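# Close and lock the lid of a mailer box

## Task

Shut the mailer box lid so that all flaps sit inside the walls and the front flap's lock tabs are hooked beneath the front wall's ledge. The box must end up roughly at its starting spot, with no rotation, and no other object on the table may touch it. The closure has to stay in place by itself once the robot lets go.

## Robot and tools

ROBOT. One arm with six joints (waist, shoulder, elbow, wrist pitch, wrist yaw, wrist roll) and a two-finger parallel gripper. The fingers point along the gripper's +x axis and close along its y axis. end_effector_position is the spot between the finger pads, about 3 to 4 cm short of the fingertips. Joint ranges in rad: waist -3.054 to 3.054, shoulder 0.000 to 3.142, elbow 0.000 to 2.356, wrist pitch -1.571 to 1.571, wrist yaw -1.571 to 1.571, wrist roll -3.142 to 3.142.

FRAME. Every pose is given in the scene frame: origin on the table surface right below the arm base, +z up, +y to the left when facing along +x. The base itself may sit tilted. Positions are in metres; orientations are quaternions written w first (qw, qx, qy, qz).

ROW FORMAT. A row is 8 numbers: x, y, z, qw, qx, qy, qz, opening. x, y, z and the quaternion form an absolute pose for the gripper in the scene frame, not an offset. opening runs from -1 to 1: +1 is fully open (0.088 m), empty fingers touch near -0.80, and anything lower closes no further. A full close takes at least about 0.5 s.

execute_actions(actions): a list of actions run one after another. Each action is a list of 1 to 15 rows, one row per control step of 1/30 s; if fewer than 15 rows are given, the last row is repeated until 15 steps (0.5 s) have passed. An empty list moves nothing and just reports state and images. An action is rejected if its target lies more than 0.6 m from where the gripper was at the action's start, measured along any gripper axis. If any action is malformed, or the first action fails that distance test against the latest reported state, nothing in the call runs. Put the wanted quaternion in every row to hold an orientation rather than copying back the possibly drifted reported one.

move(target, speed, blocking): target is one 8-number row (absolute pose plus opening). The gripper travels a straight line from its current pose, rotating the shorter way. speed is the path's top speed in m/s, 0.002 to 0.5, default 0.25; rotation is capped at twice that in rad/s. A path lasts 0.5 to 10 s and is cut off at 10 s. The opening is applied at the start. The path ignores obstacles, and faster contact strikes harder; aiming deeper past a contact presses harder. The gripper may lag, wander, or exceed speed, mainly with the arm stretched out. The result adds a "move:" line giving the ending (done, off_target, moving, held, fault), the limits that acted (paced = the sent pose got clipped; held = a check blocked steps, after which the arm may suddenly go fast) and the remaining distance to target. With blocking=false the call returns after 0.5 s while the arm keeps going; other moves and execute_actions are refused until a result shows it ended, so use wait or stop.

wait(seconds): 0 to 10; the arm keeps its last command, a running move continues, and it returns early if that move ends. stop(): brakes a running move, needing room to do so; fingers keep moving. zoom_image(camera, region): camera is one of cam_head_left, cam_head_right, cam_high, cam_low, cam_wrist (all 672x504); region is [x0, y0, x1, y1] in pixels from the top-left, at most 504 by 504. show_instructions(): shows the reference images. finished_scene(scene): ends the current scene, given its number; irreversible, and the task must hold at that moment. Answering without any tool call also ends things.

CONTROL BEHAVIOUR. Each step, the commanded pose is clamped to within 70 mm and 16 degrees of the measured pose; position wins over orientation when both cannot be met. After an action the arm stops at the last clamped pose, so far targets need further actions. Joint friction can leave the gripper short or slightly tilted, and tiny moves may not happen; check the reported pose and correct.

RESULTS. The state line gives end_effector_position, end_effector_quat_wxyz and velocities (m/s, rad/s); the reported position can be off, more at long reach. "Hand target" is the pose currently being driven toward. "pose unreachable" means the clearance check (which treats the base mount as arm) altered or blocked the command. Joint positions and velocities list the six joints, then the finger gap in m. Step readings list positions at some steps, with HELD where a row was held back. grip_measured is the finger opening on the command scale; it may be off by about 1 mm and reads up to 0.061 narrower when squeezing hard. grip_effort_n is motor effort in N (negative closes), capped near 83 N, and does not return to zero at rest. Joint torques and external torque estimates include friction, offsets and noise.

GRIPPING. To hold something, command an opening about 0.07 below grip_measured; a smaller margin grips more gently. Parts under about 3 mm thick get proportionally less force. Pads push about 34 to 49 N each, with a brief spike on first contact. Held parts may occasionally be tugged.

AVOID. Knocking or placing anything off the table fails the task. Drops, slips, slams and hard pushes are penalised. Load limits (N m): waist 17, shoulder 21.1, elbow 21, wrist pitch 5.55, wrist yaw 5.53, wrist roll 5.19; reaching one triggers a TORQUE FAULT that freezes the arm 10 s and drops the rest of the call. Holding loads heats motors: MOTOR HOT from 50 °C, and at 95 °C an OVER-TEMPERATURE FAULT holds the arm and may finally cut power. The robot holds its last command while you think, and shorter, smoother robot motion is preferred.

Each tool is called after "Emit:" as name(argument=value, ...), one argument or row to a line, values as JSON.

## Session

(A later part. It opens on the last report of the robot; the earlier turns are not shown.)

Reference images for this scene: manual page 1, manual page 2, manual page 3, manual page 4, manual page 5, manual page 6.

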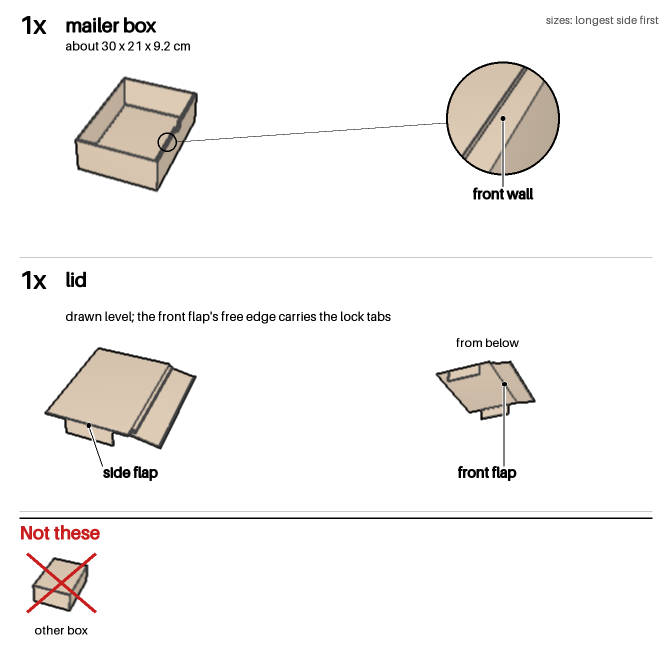

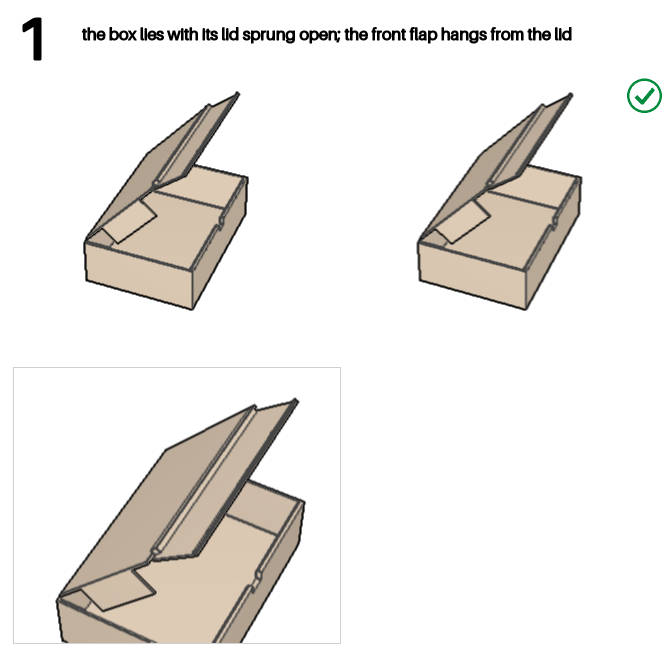

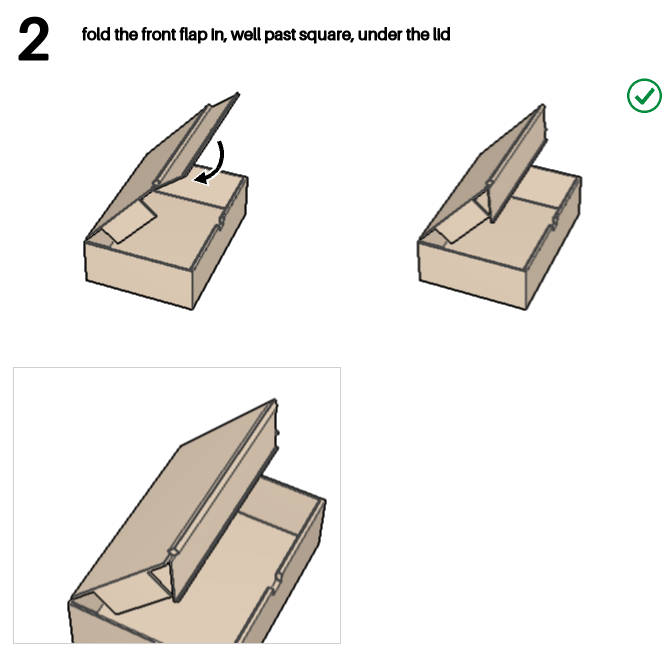

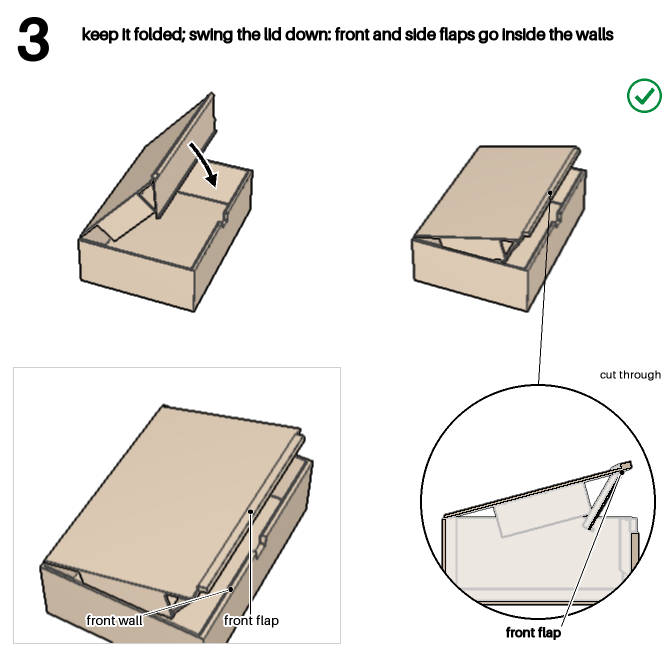

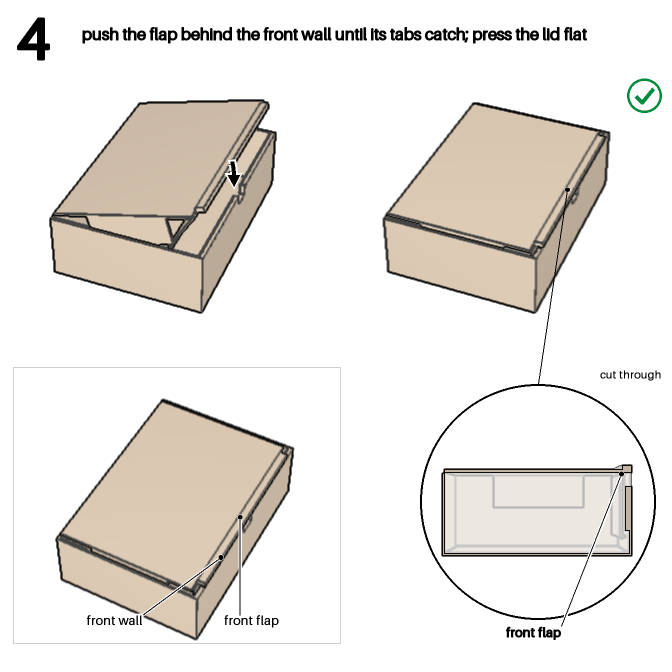

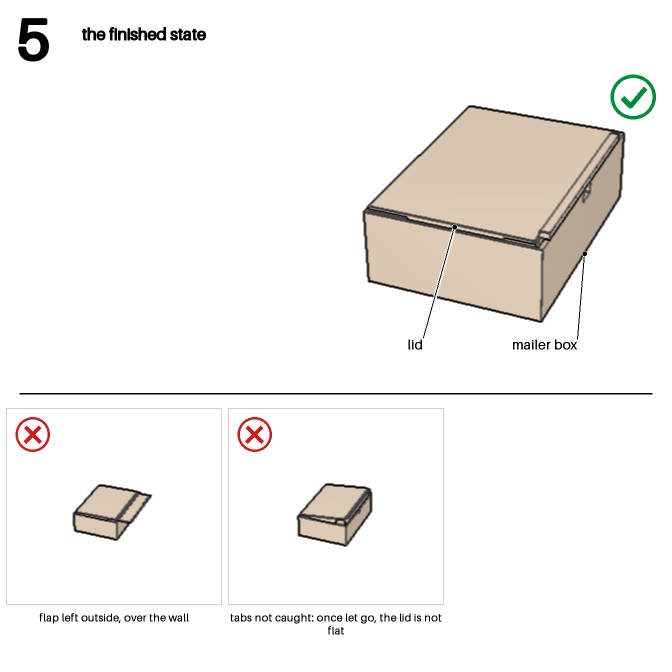

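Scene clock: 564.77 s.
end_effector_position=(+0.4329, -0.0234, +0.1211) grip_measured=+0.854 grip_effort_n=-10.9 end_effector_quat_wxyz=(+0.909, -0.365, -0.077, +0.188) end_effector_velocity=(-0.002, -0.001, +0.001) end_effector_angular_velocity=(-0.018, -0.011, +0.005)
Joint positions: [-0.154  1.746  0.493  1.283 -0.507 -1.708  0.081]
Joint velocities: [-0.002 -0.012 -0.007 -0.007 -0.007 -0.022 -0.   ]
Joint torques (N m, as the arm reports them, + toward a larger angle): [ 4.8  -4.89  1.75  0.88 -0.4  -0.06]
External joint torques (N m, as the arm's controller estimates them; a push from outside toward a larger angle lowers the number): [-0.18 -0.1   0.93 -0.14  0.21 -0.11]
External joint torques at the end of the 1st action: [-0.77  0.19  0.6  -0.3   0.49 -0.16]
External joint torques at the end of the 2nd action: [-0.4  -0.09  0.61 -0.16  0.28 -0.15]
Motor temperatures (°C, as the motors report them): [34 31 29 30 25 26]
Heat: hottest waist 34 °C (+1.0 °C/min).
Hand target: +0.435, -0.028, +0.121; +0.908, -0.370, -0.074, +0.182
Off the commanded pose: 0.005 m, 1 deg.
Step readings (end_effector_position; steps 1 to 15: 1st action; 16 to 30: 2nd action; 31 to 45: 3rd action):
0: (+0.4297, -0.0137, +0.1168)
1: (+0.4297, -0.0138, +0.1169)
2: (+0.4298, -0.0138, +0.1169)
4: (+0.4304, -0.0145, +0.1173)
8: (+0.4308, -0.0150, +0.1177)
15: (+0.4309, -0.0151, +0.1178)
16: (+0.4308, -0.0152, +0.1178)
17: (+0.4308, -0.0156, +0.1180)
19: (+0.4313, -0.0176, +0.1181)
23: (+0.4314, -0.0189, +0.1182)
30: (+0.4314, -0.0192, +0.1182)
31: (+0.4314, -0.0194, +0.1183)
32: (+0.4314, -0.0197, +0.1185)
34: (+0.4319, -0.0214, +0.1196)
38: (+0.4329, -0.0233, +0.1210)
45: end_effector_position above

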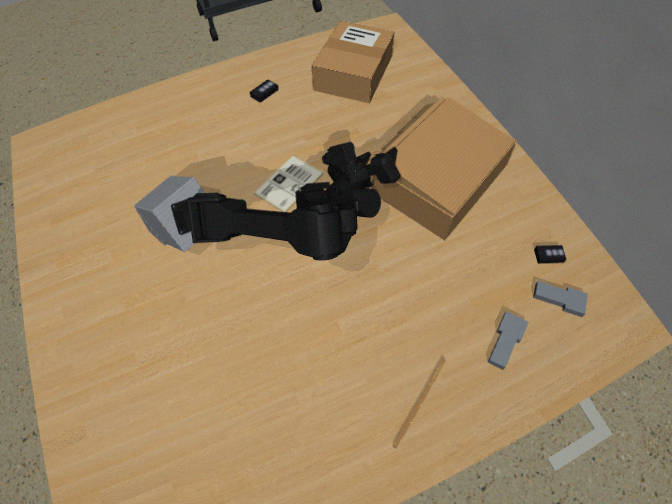

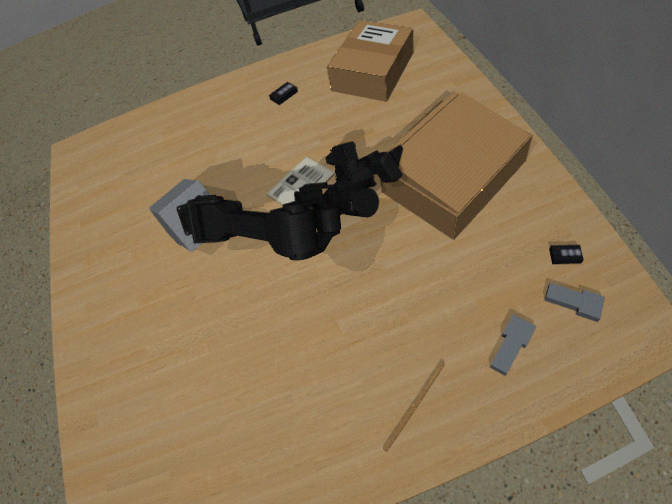

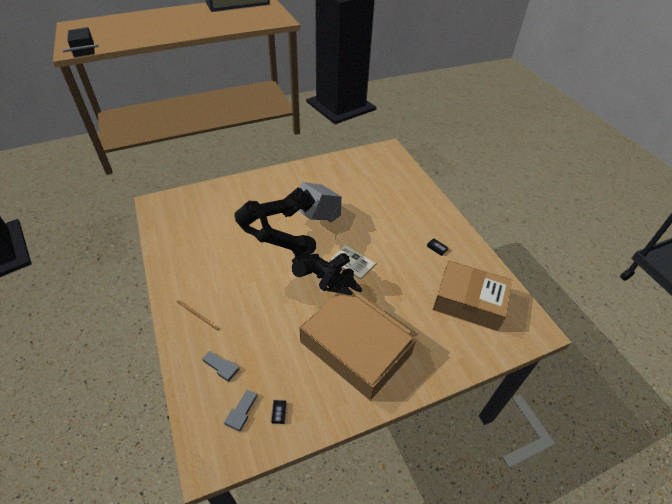

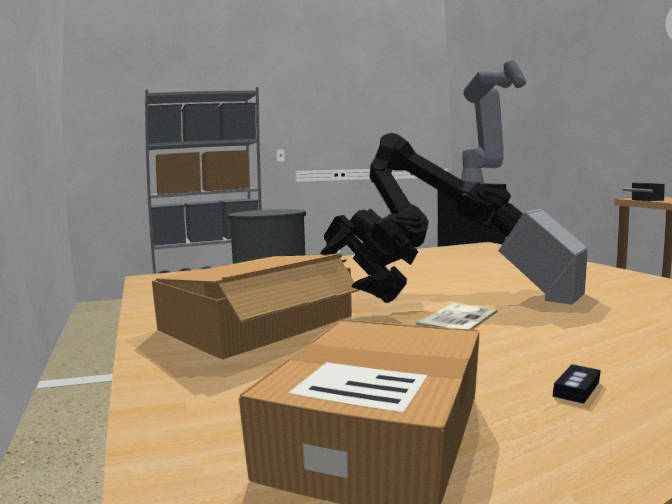

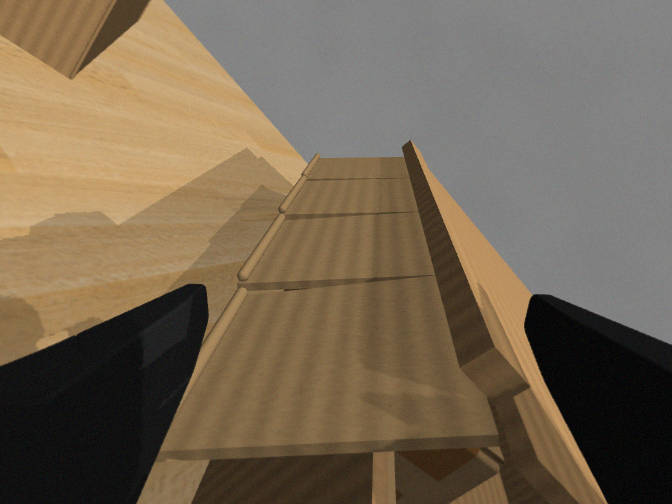

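Emit:
execute_actions(
  actions=[
    [[0.434,-0.026,0.121,0.908,-0.37,-0.074,0.182,0.79]],
    [[0.435,-0.028,0.124,0.89,-0.412,-0.082,0.178,0.77]],
    [[0.436,-0.030,0.127,0.87,-0.453,-0.09,0.174,0.75]],
  ],
)

Emit:
zoom_image(
  camera="cam_low",
  region=[220,190,430,350],
)

Scene clock: 571.30 s.
end_effector_position=(+0.4343, -0.0269, +0.1259) grip_measured=+0.753 grip_effort_n=-10.9 end_effector_quat_wxyz=(+0.871, -0.448, -0.092, +0.178) end_effector_velocity=(-0.000, -0.002, -0.001) end_effector_angular_velocity=(-0.023, +0.000, -0.004)
Joint positions: [-0.146  1.716  0.493  1.255 -0.493 -1.892  0.076]
Joint velocities: [-0.002 -0.007 -0.002 -0.007  0.007 -0.022 -0.   ]
Joint torques (N m, as the arm reports them, + toward a larger angle): [ 5.19 -4.94  1.68  0.87 -0.4  -0.1 ]
External joint torques (N m, as the arm's controller estimates them; a push from outside toward a larger angle lowers the number): [ 0.26 -0.23  0.71 -0.14  0.22 -0.15]
External joint torques at the end of the 1st action: [ 0.14  0.41  0.37  0.32  0.2  -0.14]
External joint torques at the end of the 2nd action: [ 0.23 -0.23  0.41 -0.14  0.22 -0.16]
Motor temperatures (°C, as the motors report them): [34 32 29 30 25 26]
Heat: hottest waist 34 °C (+1.0 °C/min).
Hand target: +0.436, -0.030, +0.127; +0.870, -0.453, -0.090, +0.174
Off the commanded pose: 0.004 m, 1 deg.
Step readings (end_effector_position; steps 1 to 15: 1st action; 16 to 30: 2nd action; 31 to 45: 3rd action):
0: (+0.4329, -0.0234, +0.1211)
1: (+0.4329, -0.0234, +0.1210)
2: (+0.4329, -0.0235, +0.1208)
4: (+0.4330, -0.0237, +0.1207)
8: (+0.4332, -0.0242, +0.1210)
15: (+0.4333, -0.0242, +0.1212)
16: (+0.4334, -0.0244, +0.1213)
17: (+0.4335, -0.0245, +0.1216)
19: (+0.4336, -0.0247, +0.1221)
23: (+0.4338, -0.0253, +0.1229)
30: (+0.4338, -0.0252, +0.1231)
31: (+0.4338, -0.0253, +0.1233)
32: (+0.4339, -0.0254, +0.1235)
34: (+0.4342, -0.0262, +0.1248)
38: (+0.4343, -0.0269, +0.1258)
45: end_effector_position above

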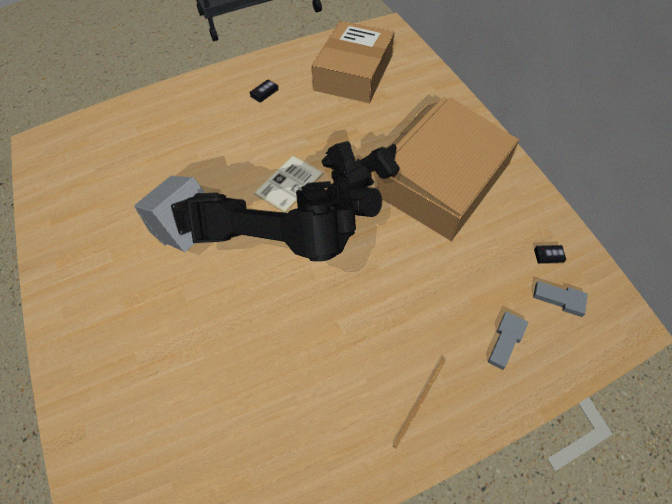

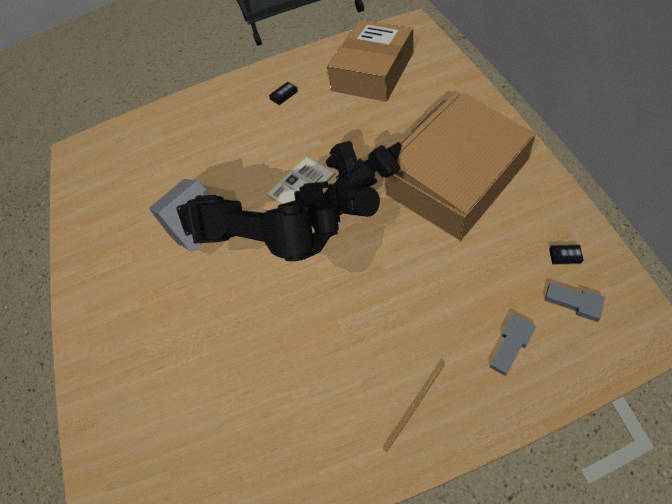

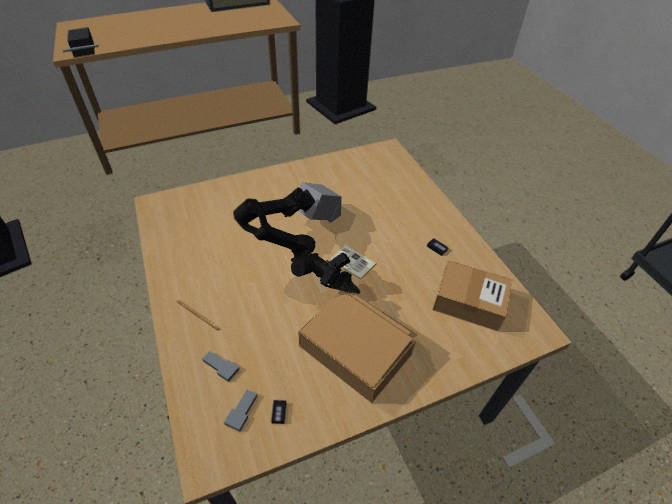

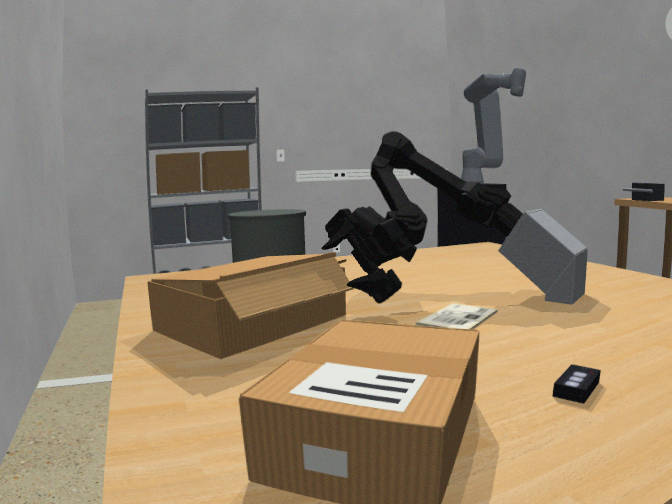

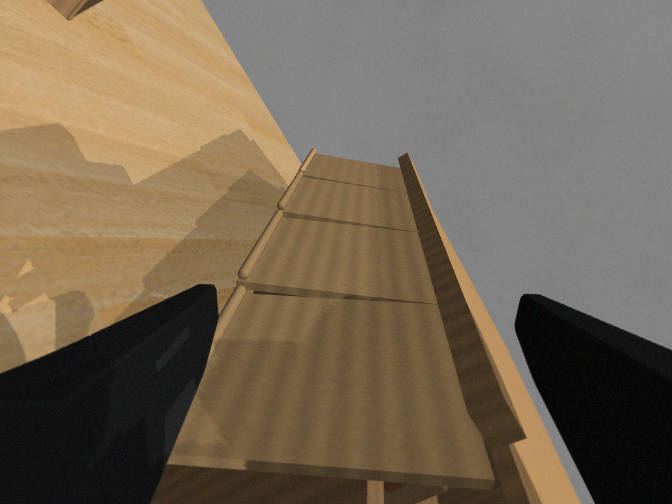

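Region (220, 190, 430, 350) of cam_low's 672x504 image, scaled by 2.400, with more detail than that image has; it fills the top 384 rows of this view, and the rest is white.

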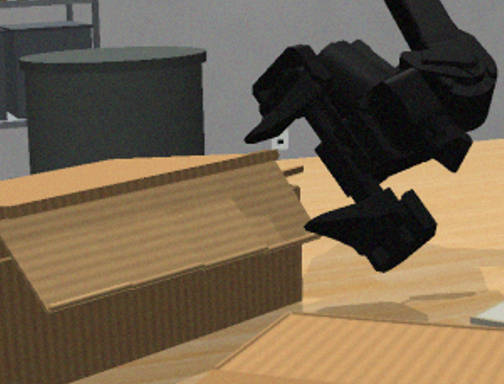

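Emit:
execute_actions(
  actions=[
    [[0.438,-0.034,0.119,0.908,-0.365,-0.076,0.19,0.82]],
    [[0.436,-0.030,0.118,0.94,-0.27,-0.056,0.197,0.82]],
    [[0.435,-0.027,0.121,0.964,-0.17,-0.036,0.202,0.82]],
    [[0.435,-0.027,0.13,0.977,-0.06,-0.013,0.205,0.82]],
    [[0.436,-0.029,0.139,0.978,0.03,0.006,0.205,0.82]],
    [[0.433,-0.023,0.139,0.978,0.03,0.006,0.205,1]],
    [[0.432,-0.021,0.131,0.977,-0.06,-0.013,0.205,1]],
    [[0.432,-0.020,0.123,0.968,-0.145,-0.03,0.203,1]],
  ],
)

Emit:
zoom_image(
  camera="cam_low",
  region=[220,190,430,350],
)

Scene clock: 584.77 s.
end_effector_position=(+0.4322, -0.0212, +0.1269) grip_measured=+0.996 grip_effort_n=17.4 end_effector_quat_wxyz=(+0.969, -0.143, -0.032, +0.201) end_effector_velocity=(-0.001, +0.001, -0.003) end_effector_angular_velocity=(-0.034, +0.001, +0.003)
Joint positions: [-0.135  1.731  0.484  1.277 -0.49  -1.238  0.088]
Joint velocities: [-0.002  0.002 -0.002 -0.007  0.007 -0.037 -0.   ]
Joint torques (N m, as the arm reports them, + toward a larger angle): [ 4.56 -2.87  1.71  1.09 -0.74 -0.09]
External joint torques (N m, as the arm's controller estimates them; a push from outside toward a larger angle lowers the number): [-0.44  1.81  0.78  0.07 -0.12 -0.12]
External joint torques at the end of the 4th action: [-0.07  0.58 -0.64 -0.44  0.29  0.25]
External joint torques at the end of the 5th action: [-0.05  0.51 -0.65 -0.47  0.26  0.25]
External joint torques at the end of the 6th action: [ 0.27  1.72 -0.31  0.15  0.27  0.19]
External joint torques at the end of the 7th action: [-0.25  1.65 -0.17  0.14 -0.18 -0.09]
Motor temperatures (°C, as the motors report them): [34 32 29 30 25 26]
Heat: hottest waist 34 °C (+1.0 °C/min).
Hand target: +0.432, -0.020, +0.123; +0.968, -0.145, -0.030, +0.203
Off the commanded pose: 0.004 m, 0 deg.
Step readings (end_effector_position; steps 1 to 15: 1st action; 16 to 30: 2nd action; 31 to 45: 3rd action; 46 to 60: 4th action; 61 to 75: 5th action; 76 to 90: 6th action; 91 to 105: 7th action; 106 to 120: 8th action):
0: (+0.4343, -0.0269, +0.1259)
1: (+0.4345, -0.0267, +0.1254)
2: (+0.4348, -0.0273, +0.1240)
4: (+0.4357, -0.0294, +0.1219)
8: (+0.4368, -0.0315, +0.1203)
15: (+0.4369, -0.0317, +0.1200)
16: (+0.4369, -0.0317, +0.1200)
17: (+0.4369, -0.0317, +0.1200)
19: (+0.4369, -0.0317, +0.1200)
23: (+0.4373, -0.0325, +0.1206)
30: (+0.4374, -0.0326, +0.1209)
31: (+0.4372, -0.0321, +0.1211)
32: (+0.4372, -0.0312, +0.1222)
34: (+0.4374, -0.0301, +0.1237)
38: (+0.4373, -0.0295, +0.1253)
45: (+0.4374, -0.0295, +0.1261)
46: (+0.4374, -0.0293, +0.1269)
47: (+0.4376, -0.0289, +0.1288)
49: (+0.4375, -0.0283, +0.1307)
53: (+0.4375, -0.0279, +0.1326)
60: (+0.4375, -0.0279, +0.1334)
61: (+0.4377, -0.0283, +0.1347)
62: (+0.4378, -0.0281, +0.1365)
64: (+0.4380, -0.0289, +0.1390)
68: (+0.4384, -0.0298, +0.1411)
75: (+0.4385, -0.0301, +0.1421)
76: (+0.4382, -0.0297, +0.1422)
77: (+0.4377, -0.0290, +0.1428)
79: (+0.4363, -0.0278, +0.1431)
83: (+0.4355, -0.0268, +0.1435)
90: (+0.4352, -0.0263, +0.1436)
91: (+0.4353, -0.0262, +0.1431)
92: (+0.4353, -0.0261, +0.1417)
94: (+0.4347, -0.0249, +0.1382)
98: (+0.4341, -0.0239, +0.1358)
105: (+0.4340, -0.0236, +0.1350)
106: (+0.4339, -0.0233, +0.1345)
107: (+0.4337, -0.0232, +0.1334)
109: (+0.4328, -0.0222, +0.1295)
113: (+0.4324, -0.0214, +0.1277)
120: end_effector_position above

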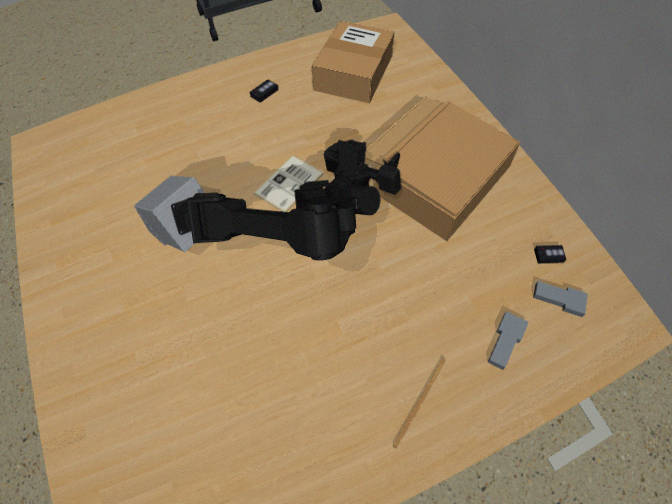

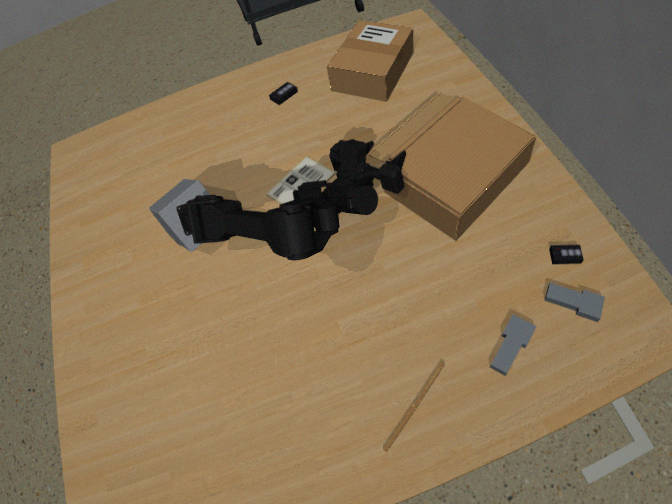

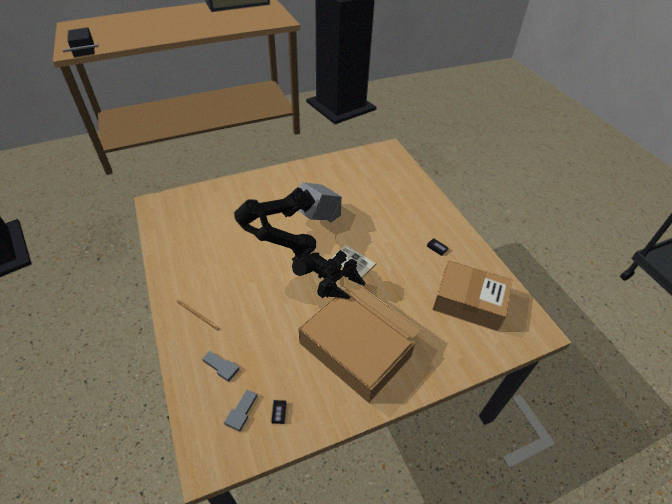

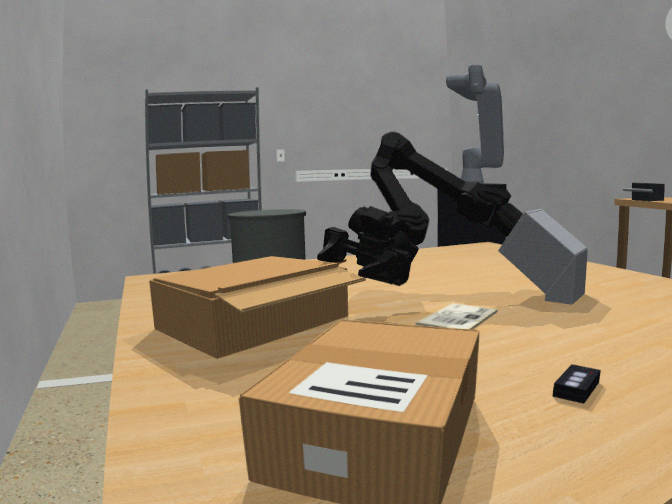

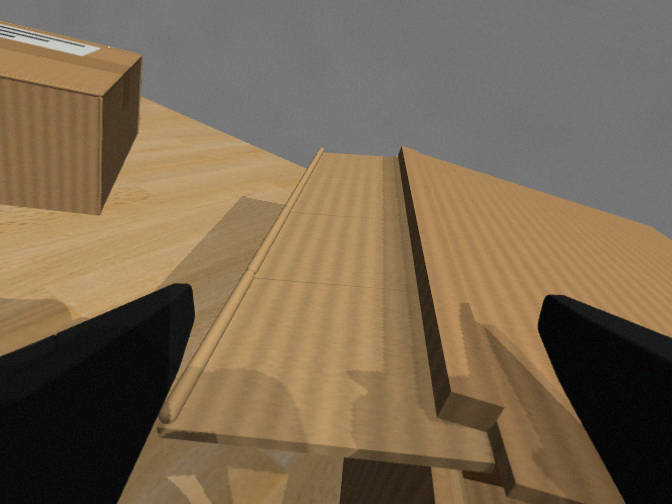

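Region (220, 190, 430, 350) of cam_low's 672x504 image, scaled by 2.400, with more detail than that image has; it fills the top 384 rows of this view, and the rest is white.

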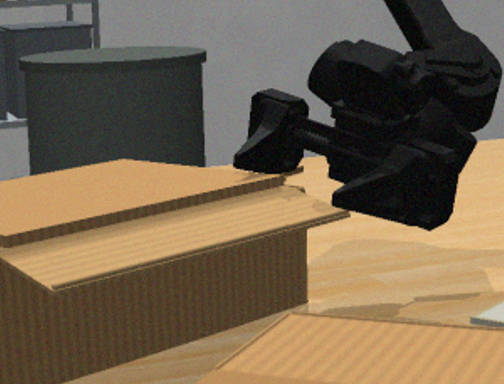

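Bead is inside the pad now. Roll a bit more and clamp.

Emit:
execute_actions(
  actions=[
    [[0.432,-0.020,0.117,0.957,-0.205,-0.043,0.2,1]],
    [[0.432,-0.021,0.115,0.957,-0.205,-0.043,0.2,0.9]],
    [[0.432,-0.021,0.115,0.957,-0.205,-0.043,0.2,0.8]],
  ],
)

Emit:
zoom_image(
  camera="cam_low",
  region=[220,190,430,350],
)

Scene clock: 598.50 s.
end_effector_position=(+0.4333, -0.0219, +0.1230) grip_measured=+0.805 grip_effort_n=-13.3 end_effector_quat_wxyz=(+0.957, -0.206, -0.054, +0.197) end_effector_velocity=(-0.001, -0.000, -0.002) end_effector_angular_velocity=(-0.008, +0.009, -0.001)
Joint positions: [-0.153  1.759  0.494  1.305 -0.522 -1.367  0.078]
Joint velocities: [-0.002 -0.002 -0.002 -0.007  0.007 -0.007 -0.001]
Joint torques (N m, as the arm reports them, + toward a larger angle): [ 4.12 -2.61  1.12  0.81 -0.43 -0.02]
External joint torques (N m, as the arm's controller estimates them; a push from outside toward a larger angle lowers the number): [-0.88  2.11  0.34 -0.21  0.18 -0.05]
External joint torques at the end of the 1st action: [-0.42  2.    0.71  0.01 -0.03 -0.1 ]
External joint torques at the end of the 2nd action: [-0.83  2.1   0.66 -0.08  0.15 -0.06]
Motor temperatures (°C, as the motors report them): [34 32 29 30 26 26]
Heat: hottest waist 34 °C (+0.0 °C/min).
Hand target: +0.432, -0.021, +0.115; +0.957, -0.205, -0.043, +0.200
Off the commanded pose: 0.008 m, 1 deg.
Step readings (end_effector_position; steps 1 to 15: 1st action; 16 to 30: 2nd action; 31 to 45: 3rd action):
0: (+0.4323, -0.0212, +0.1268)
1: (+0.4322, -0.0210, +0.1264)
2: (+0.4322, -0.0210, +0.1253)
4: (+0.4321, -0.0209, +0.1236)
8: (+0.4320, -0.0208, +0.1225)
15: (+0.4319, -0.0208, +0.1221)
16: (+0.4319, -0.0207, +0.1221)
17: (+0.4320, -0.0207, +0.1220)
19: (+0.4319, -0.0204, +0.1221)
23: (+0.4321, -0.0207, +0.1223)
30: (+0.4322, -0.0209, +0.1224)
31: (+0.4323, -0.0210, +0.1225)
32: (+0.4325, -0.0212, +0.1227)
34: (+0.4329, -0.0216, +0.1227)
38: (+0.4331, -0.0218, +0.1229)
45: end_effector_position above

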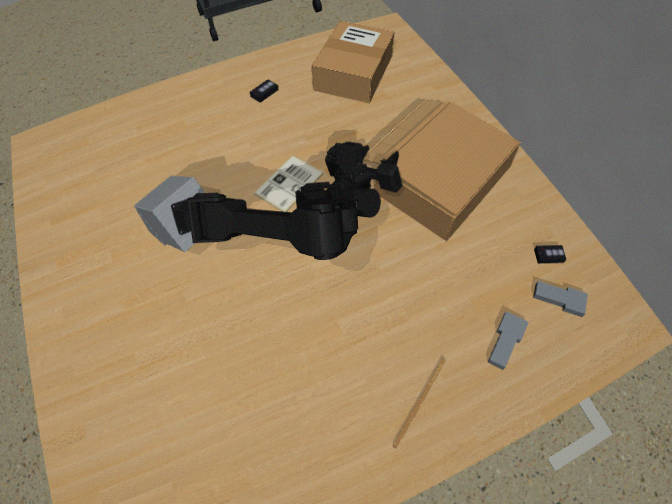

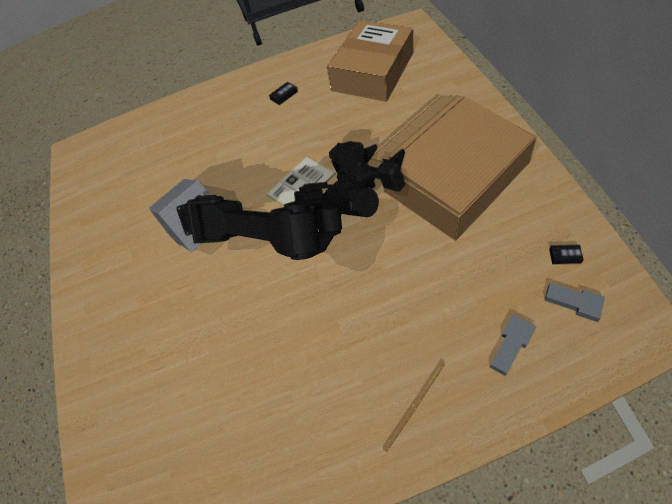

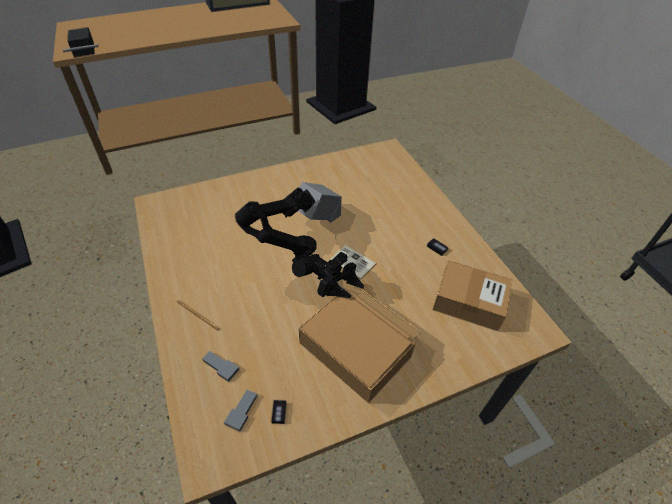

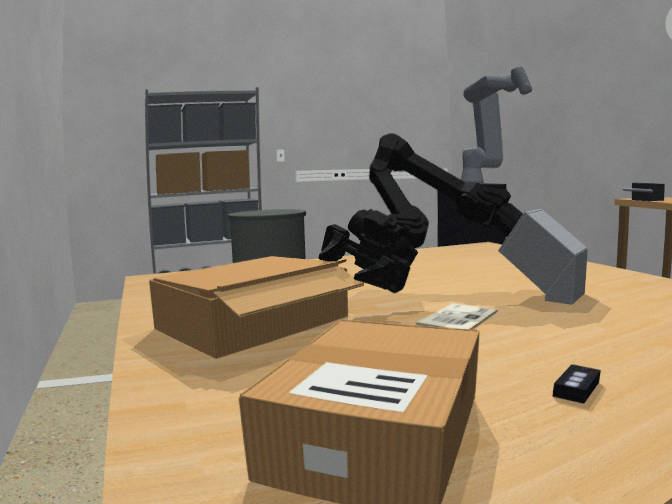

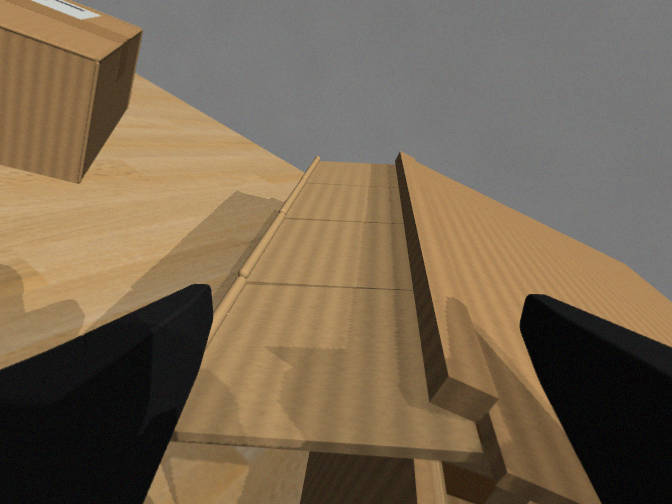

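Region (220, 190, 430, 350) of cam_low's 672x504 image, scaled by 2.400, with more detail than that image has; it fills the top 384 rows of this view, and the rest is white.

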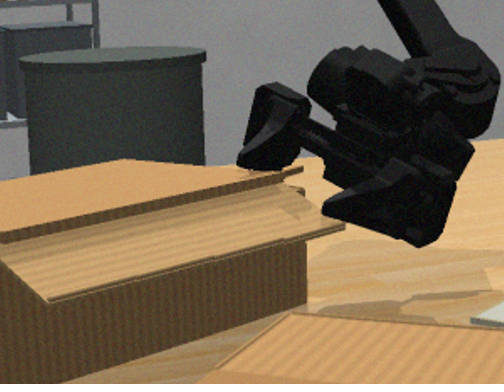

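Emit:
execute_actions(
  actions=[
    [[0.432,-0.020,0.129,0.977,-0.07,-0.013,0.198,0.8]],
    [[0.432,-0.021,0.139,0.98,0.03,0.006,0.195,0.8]],
    [[0.428,-0.013,0.139,0.98,0.03,0.006,0.195,1]],
    [[0.427,-0.011,0.13,0.978,-0.07,-0.013,0.195,1]],
    [[0.427,-0.010,0.122,0.97,-0.15,-0.03,0.193,1]],
    [[0.427,-0.010,0.115,0.957,-0.215,-0.043,0.19,1]],
  ],
)

Emit:
zoom_image(
  camera="cam_low",
  region=[220,190,430,350],
)

Scene clock: 608.80 s.
end_effector_position=(+0.4269, -0.0109, +0.1181) grip_measured=+0.996 grip_effort_n=17.4 end_effector_quat_wxyz=(+0.958, -0.212, -0.044, +0.189) end_effector_velocity=(-0.000, -0.001, +0.001) end_effector_angular_velocity=(-0.035, -0.026, -0.006)
Joint positions: [-0.131  1.82   0.464  1.402 -0.473 -1.374  0.088]
Joint velocities: [-0.002  0.007 -0.002  0.022 -0.007 -0.037 -0.   ]
Joint torques (N m, as the arm reports them, + toward a larger angle): [ 4.81 -2.84  1.08  1.21 -0.74 -0.09]
External joint torques (N m, as the arm's controller estimates them; a push from outside toward a larger angle lowers the number): [-0.25  1.8   0.5   0.16 -0.14 -0.12]
External joint torques at the end of the 2nd action: [ 0.03  0.43 -0.67 -0.42  0.3   0.24]
External joint torques at the end of the 3rd action: [ 0.38  1.61 -0.44  0.05  0.21  0.2 ]
External joint torques at the end of the 4th action: [-0.2   1.59 -0.03  0.17 -0.15 -0.12]
External joint torques at the end of the 5th action: [-0.23  1.58  0.52  0.12 -0.21 -0.11]
Motor temperatures (°C, as the motors report them): [34 31 29 30 25 26]
Heat: hottest waist 34 °C (+0.0 °C/min).
Hand target: +0.427, -0.010, +0.115; +0.957, -0.215, -0.043, +0.190
Off the commanded pose: 0.003 m, 0 deg.
Step readings (end_effector_position; steps 1 to 15: 1st action; 16 to 30: 2nd action; 31 to 45: 3rd action; 46 to 60: 4th action; 61 to 75: 5th action; 76 to 90: 6th action):
0: (+0.4333, -0.0219, +0.1230)
1: (+0.4334, -0.0219, +0.1242)
2: (+0.4339, -0.0217, +0.1262)
4: (+0.4343, -0.0213, +0.1287)
8: (+0.4345, -0.0209, +0.1312)
15: (+0.4344, -0.0207, +0.1323)
16: (+0.4344, -0.0209, +0.1336)
17: (+0.4344, -0.0208, +0.1355)
19: (+0.4343, -0.0213, +0.1383)
23: (+0.4344, -0.0220, +0.1405)
30: (+0.4343, -0.0217, +0.1417)
31: (+0.4340, -0.0213, +0.1418)
32: (+0.4332, -0.0206, +0.1424)
34: (+0.4316, -0.0188, +0.1429)
38: (+0.4307, -0.0174, +0.1430)
45: (+0.4305, -0.0168, +0.1431)
46: (+0.4305, -0.0166, +0.1425)
47: (+0.4304, -0.0163, +0.1410)
49: (+0.4296, -0.0147, +0.1372)
53: (+0.4290, -0.0136, +0.1345)
60: (+0.4288, -0.0132, +0.1336)
61: (+0.4286, -0.0130, +0.1332)
62: (+0.4284, -0.0129, +0.1322)
64: (+0.4275, -0.0119, +0.1283)
68: (+0.4270, -0.0113, +0.1259)
75: (+0.4270, -0.0111, +0.1251)
76: (+0.4270, -0.0110, +0.1247)
77: (+0.4272, -0.0111, +0.1238)
79: (+0.4270, -0.0110, +0.1206)
83: (+0.4269, -0.0109, +0.1188)
90: end_effector_position above

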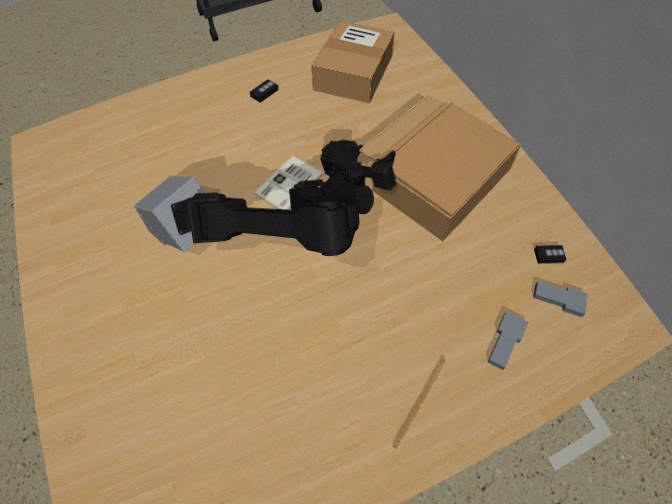

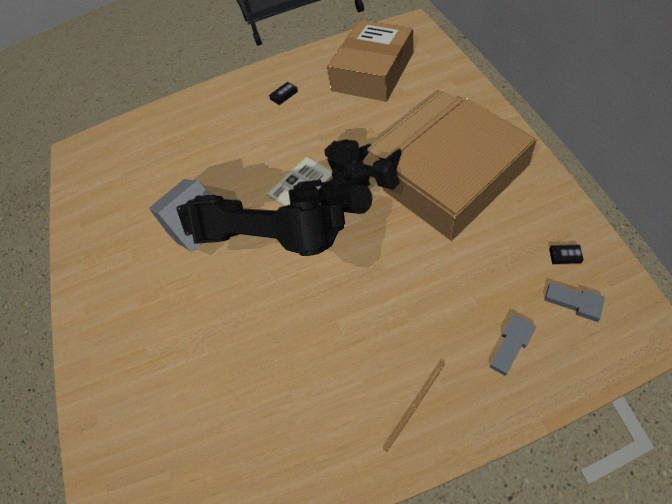

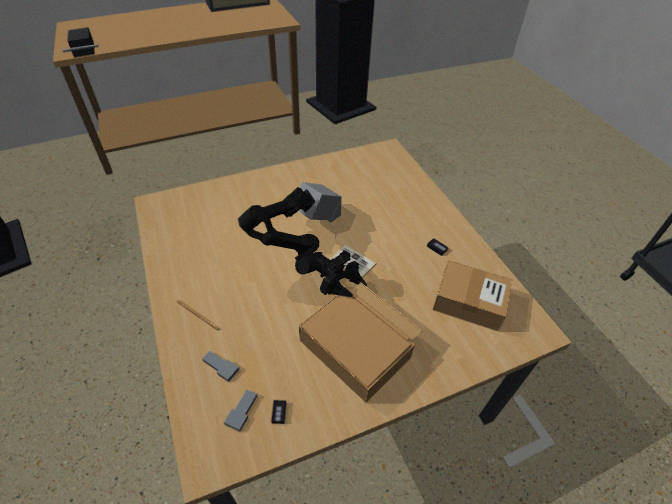

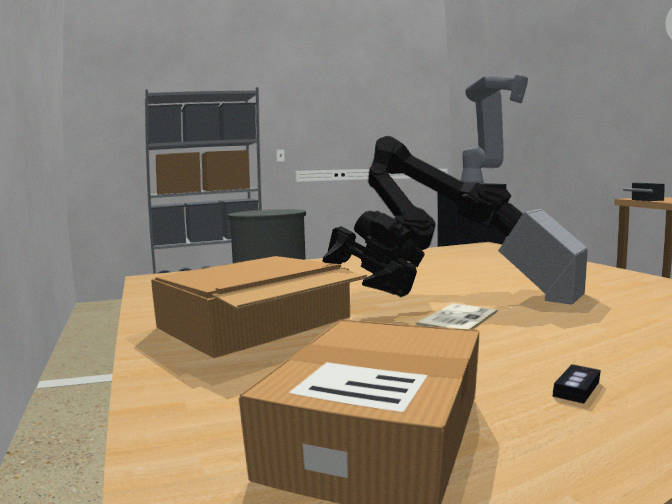

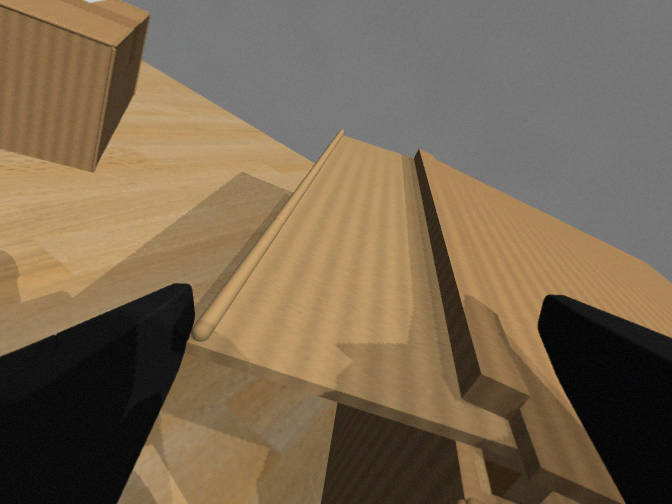

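Region (220, 190, 430, 350) of cam_low's 672x504 image, scaled by 2.400, with more detail than that image has; it fills the top 384 rows of this view, and the rest is white.

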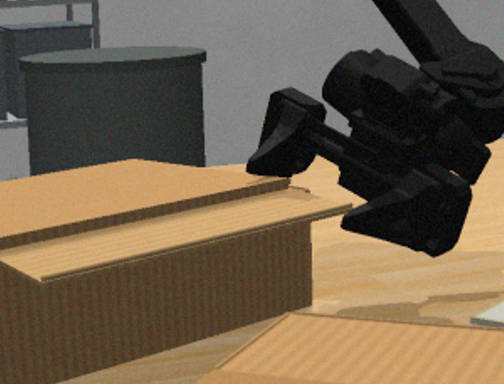

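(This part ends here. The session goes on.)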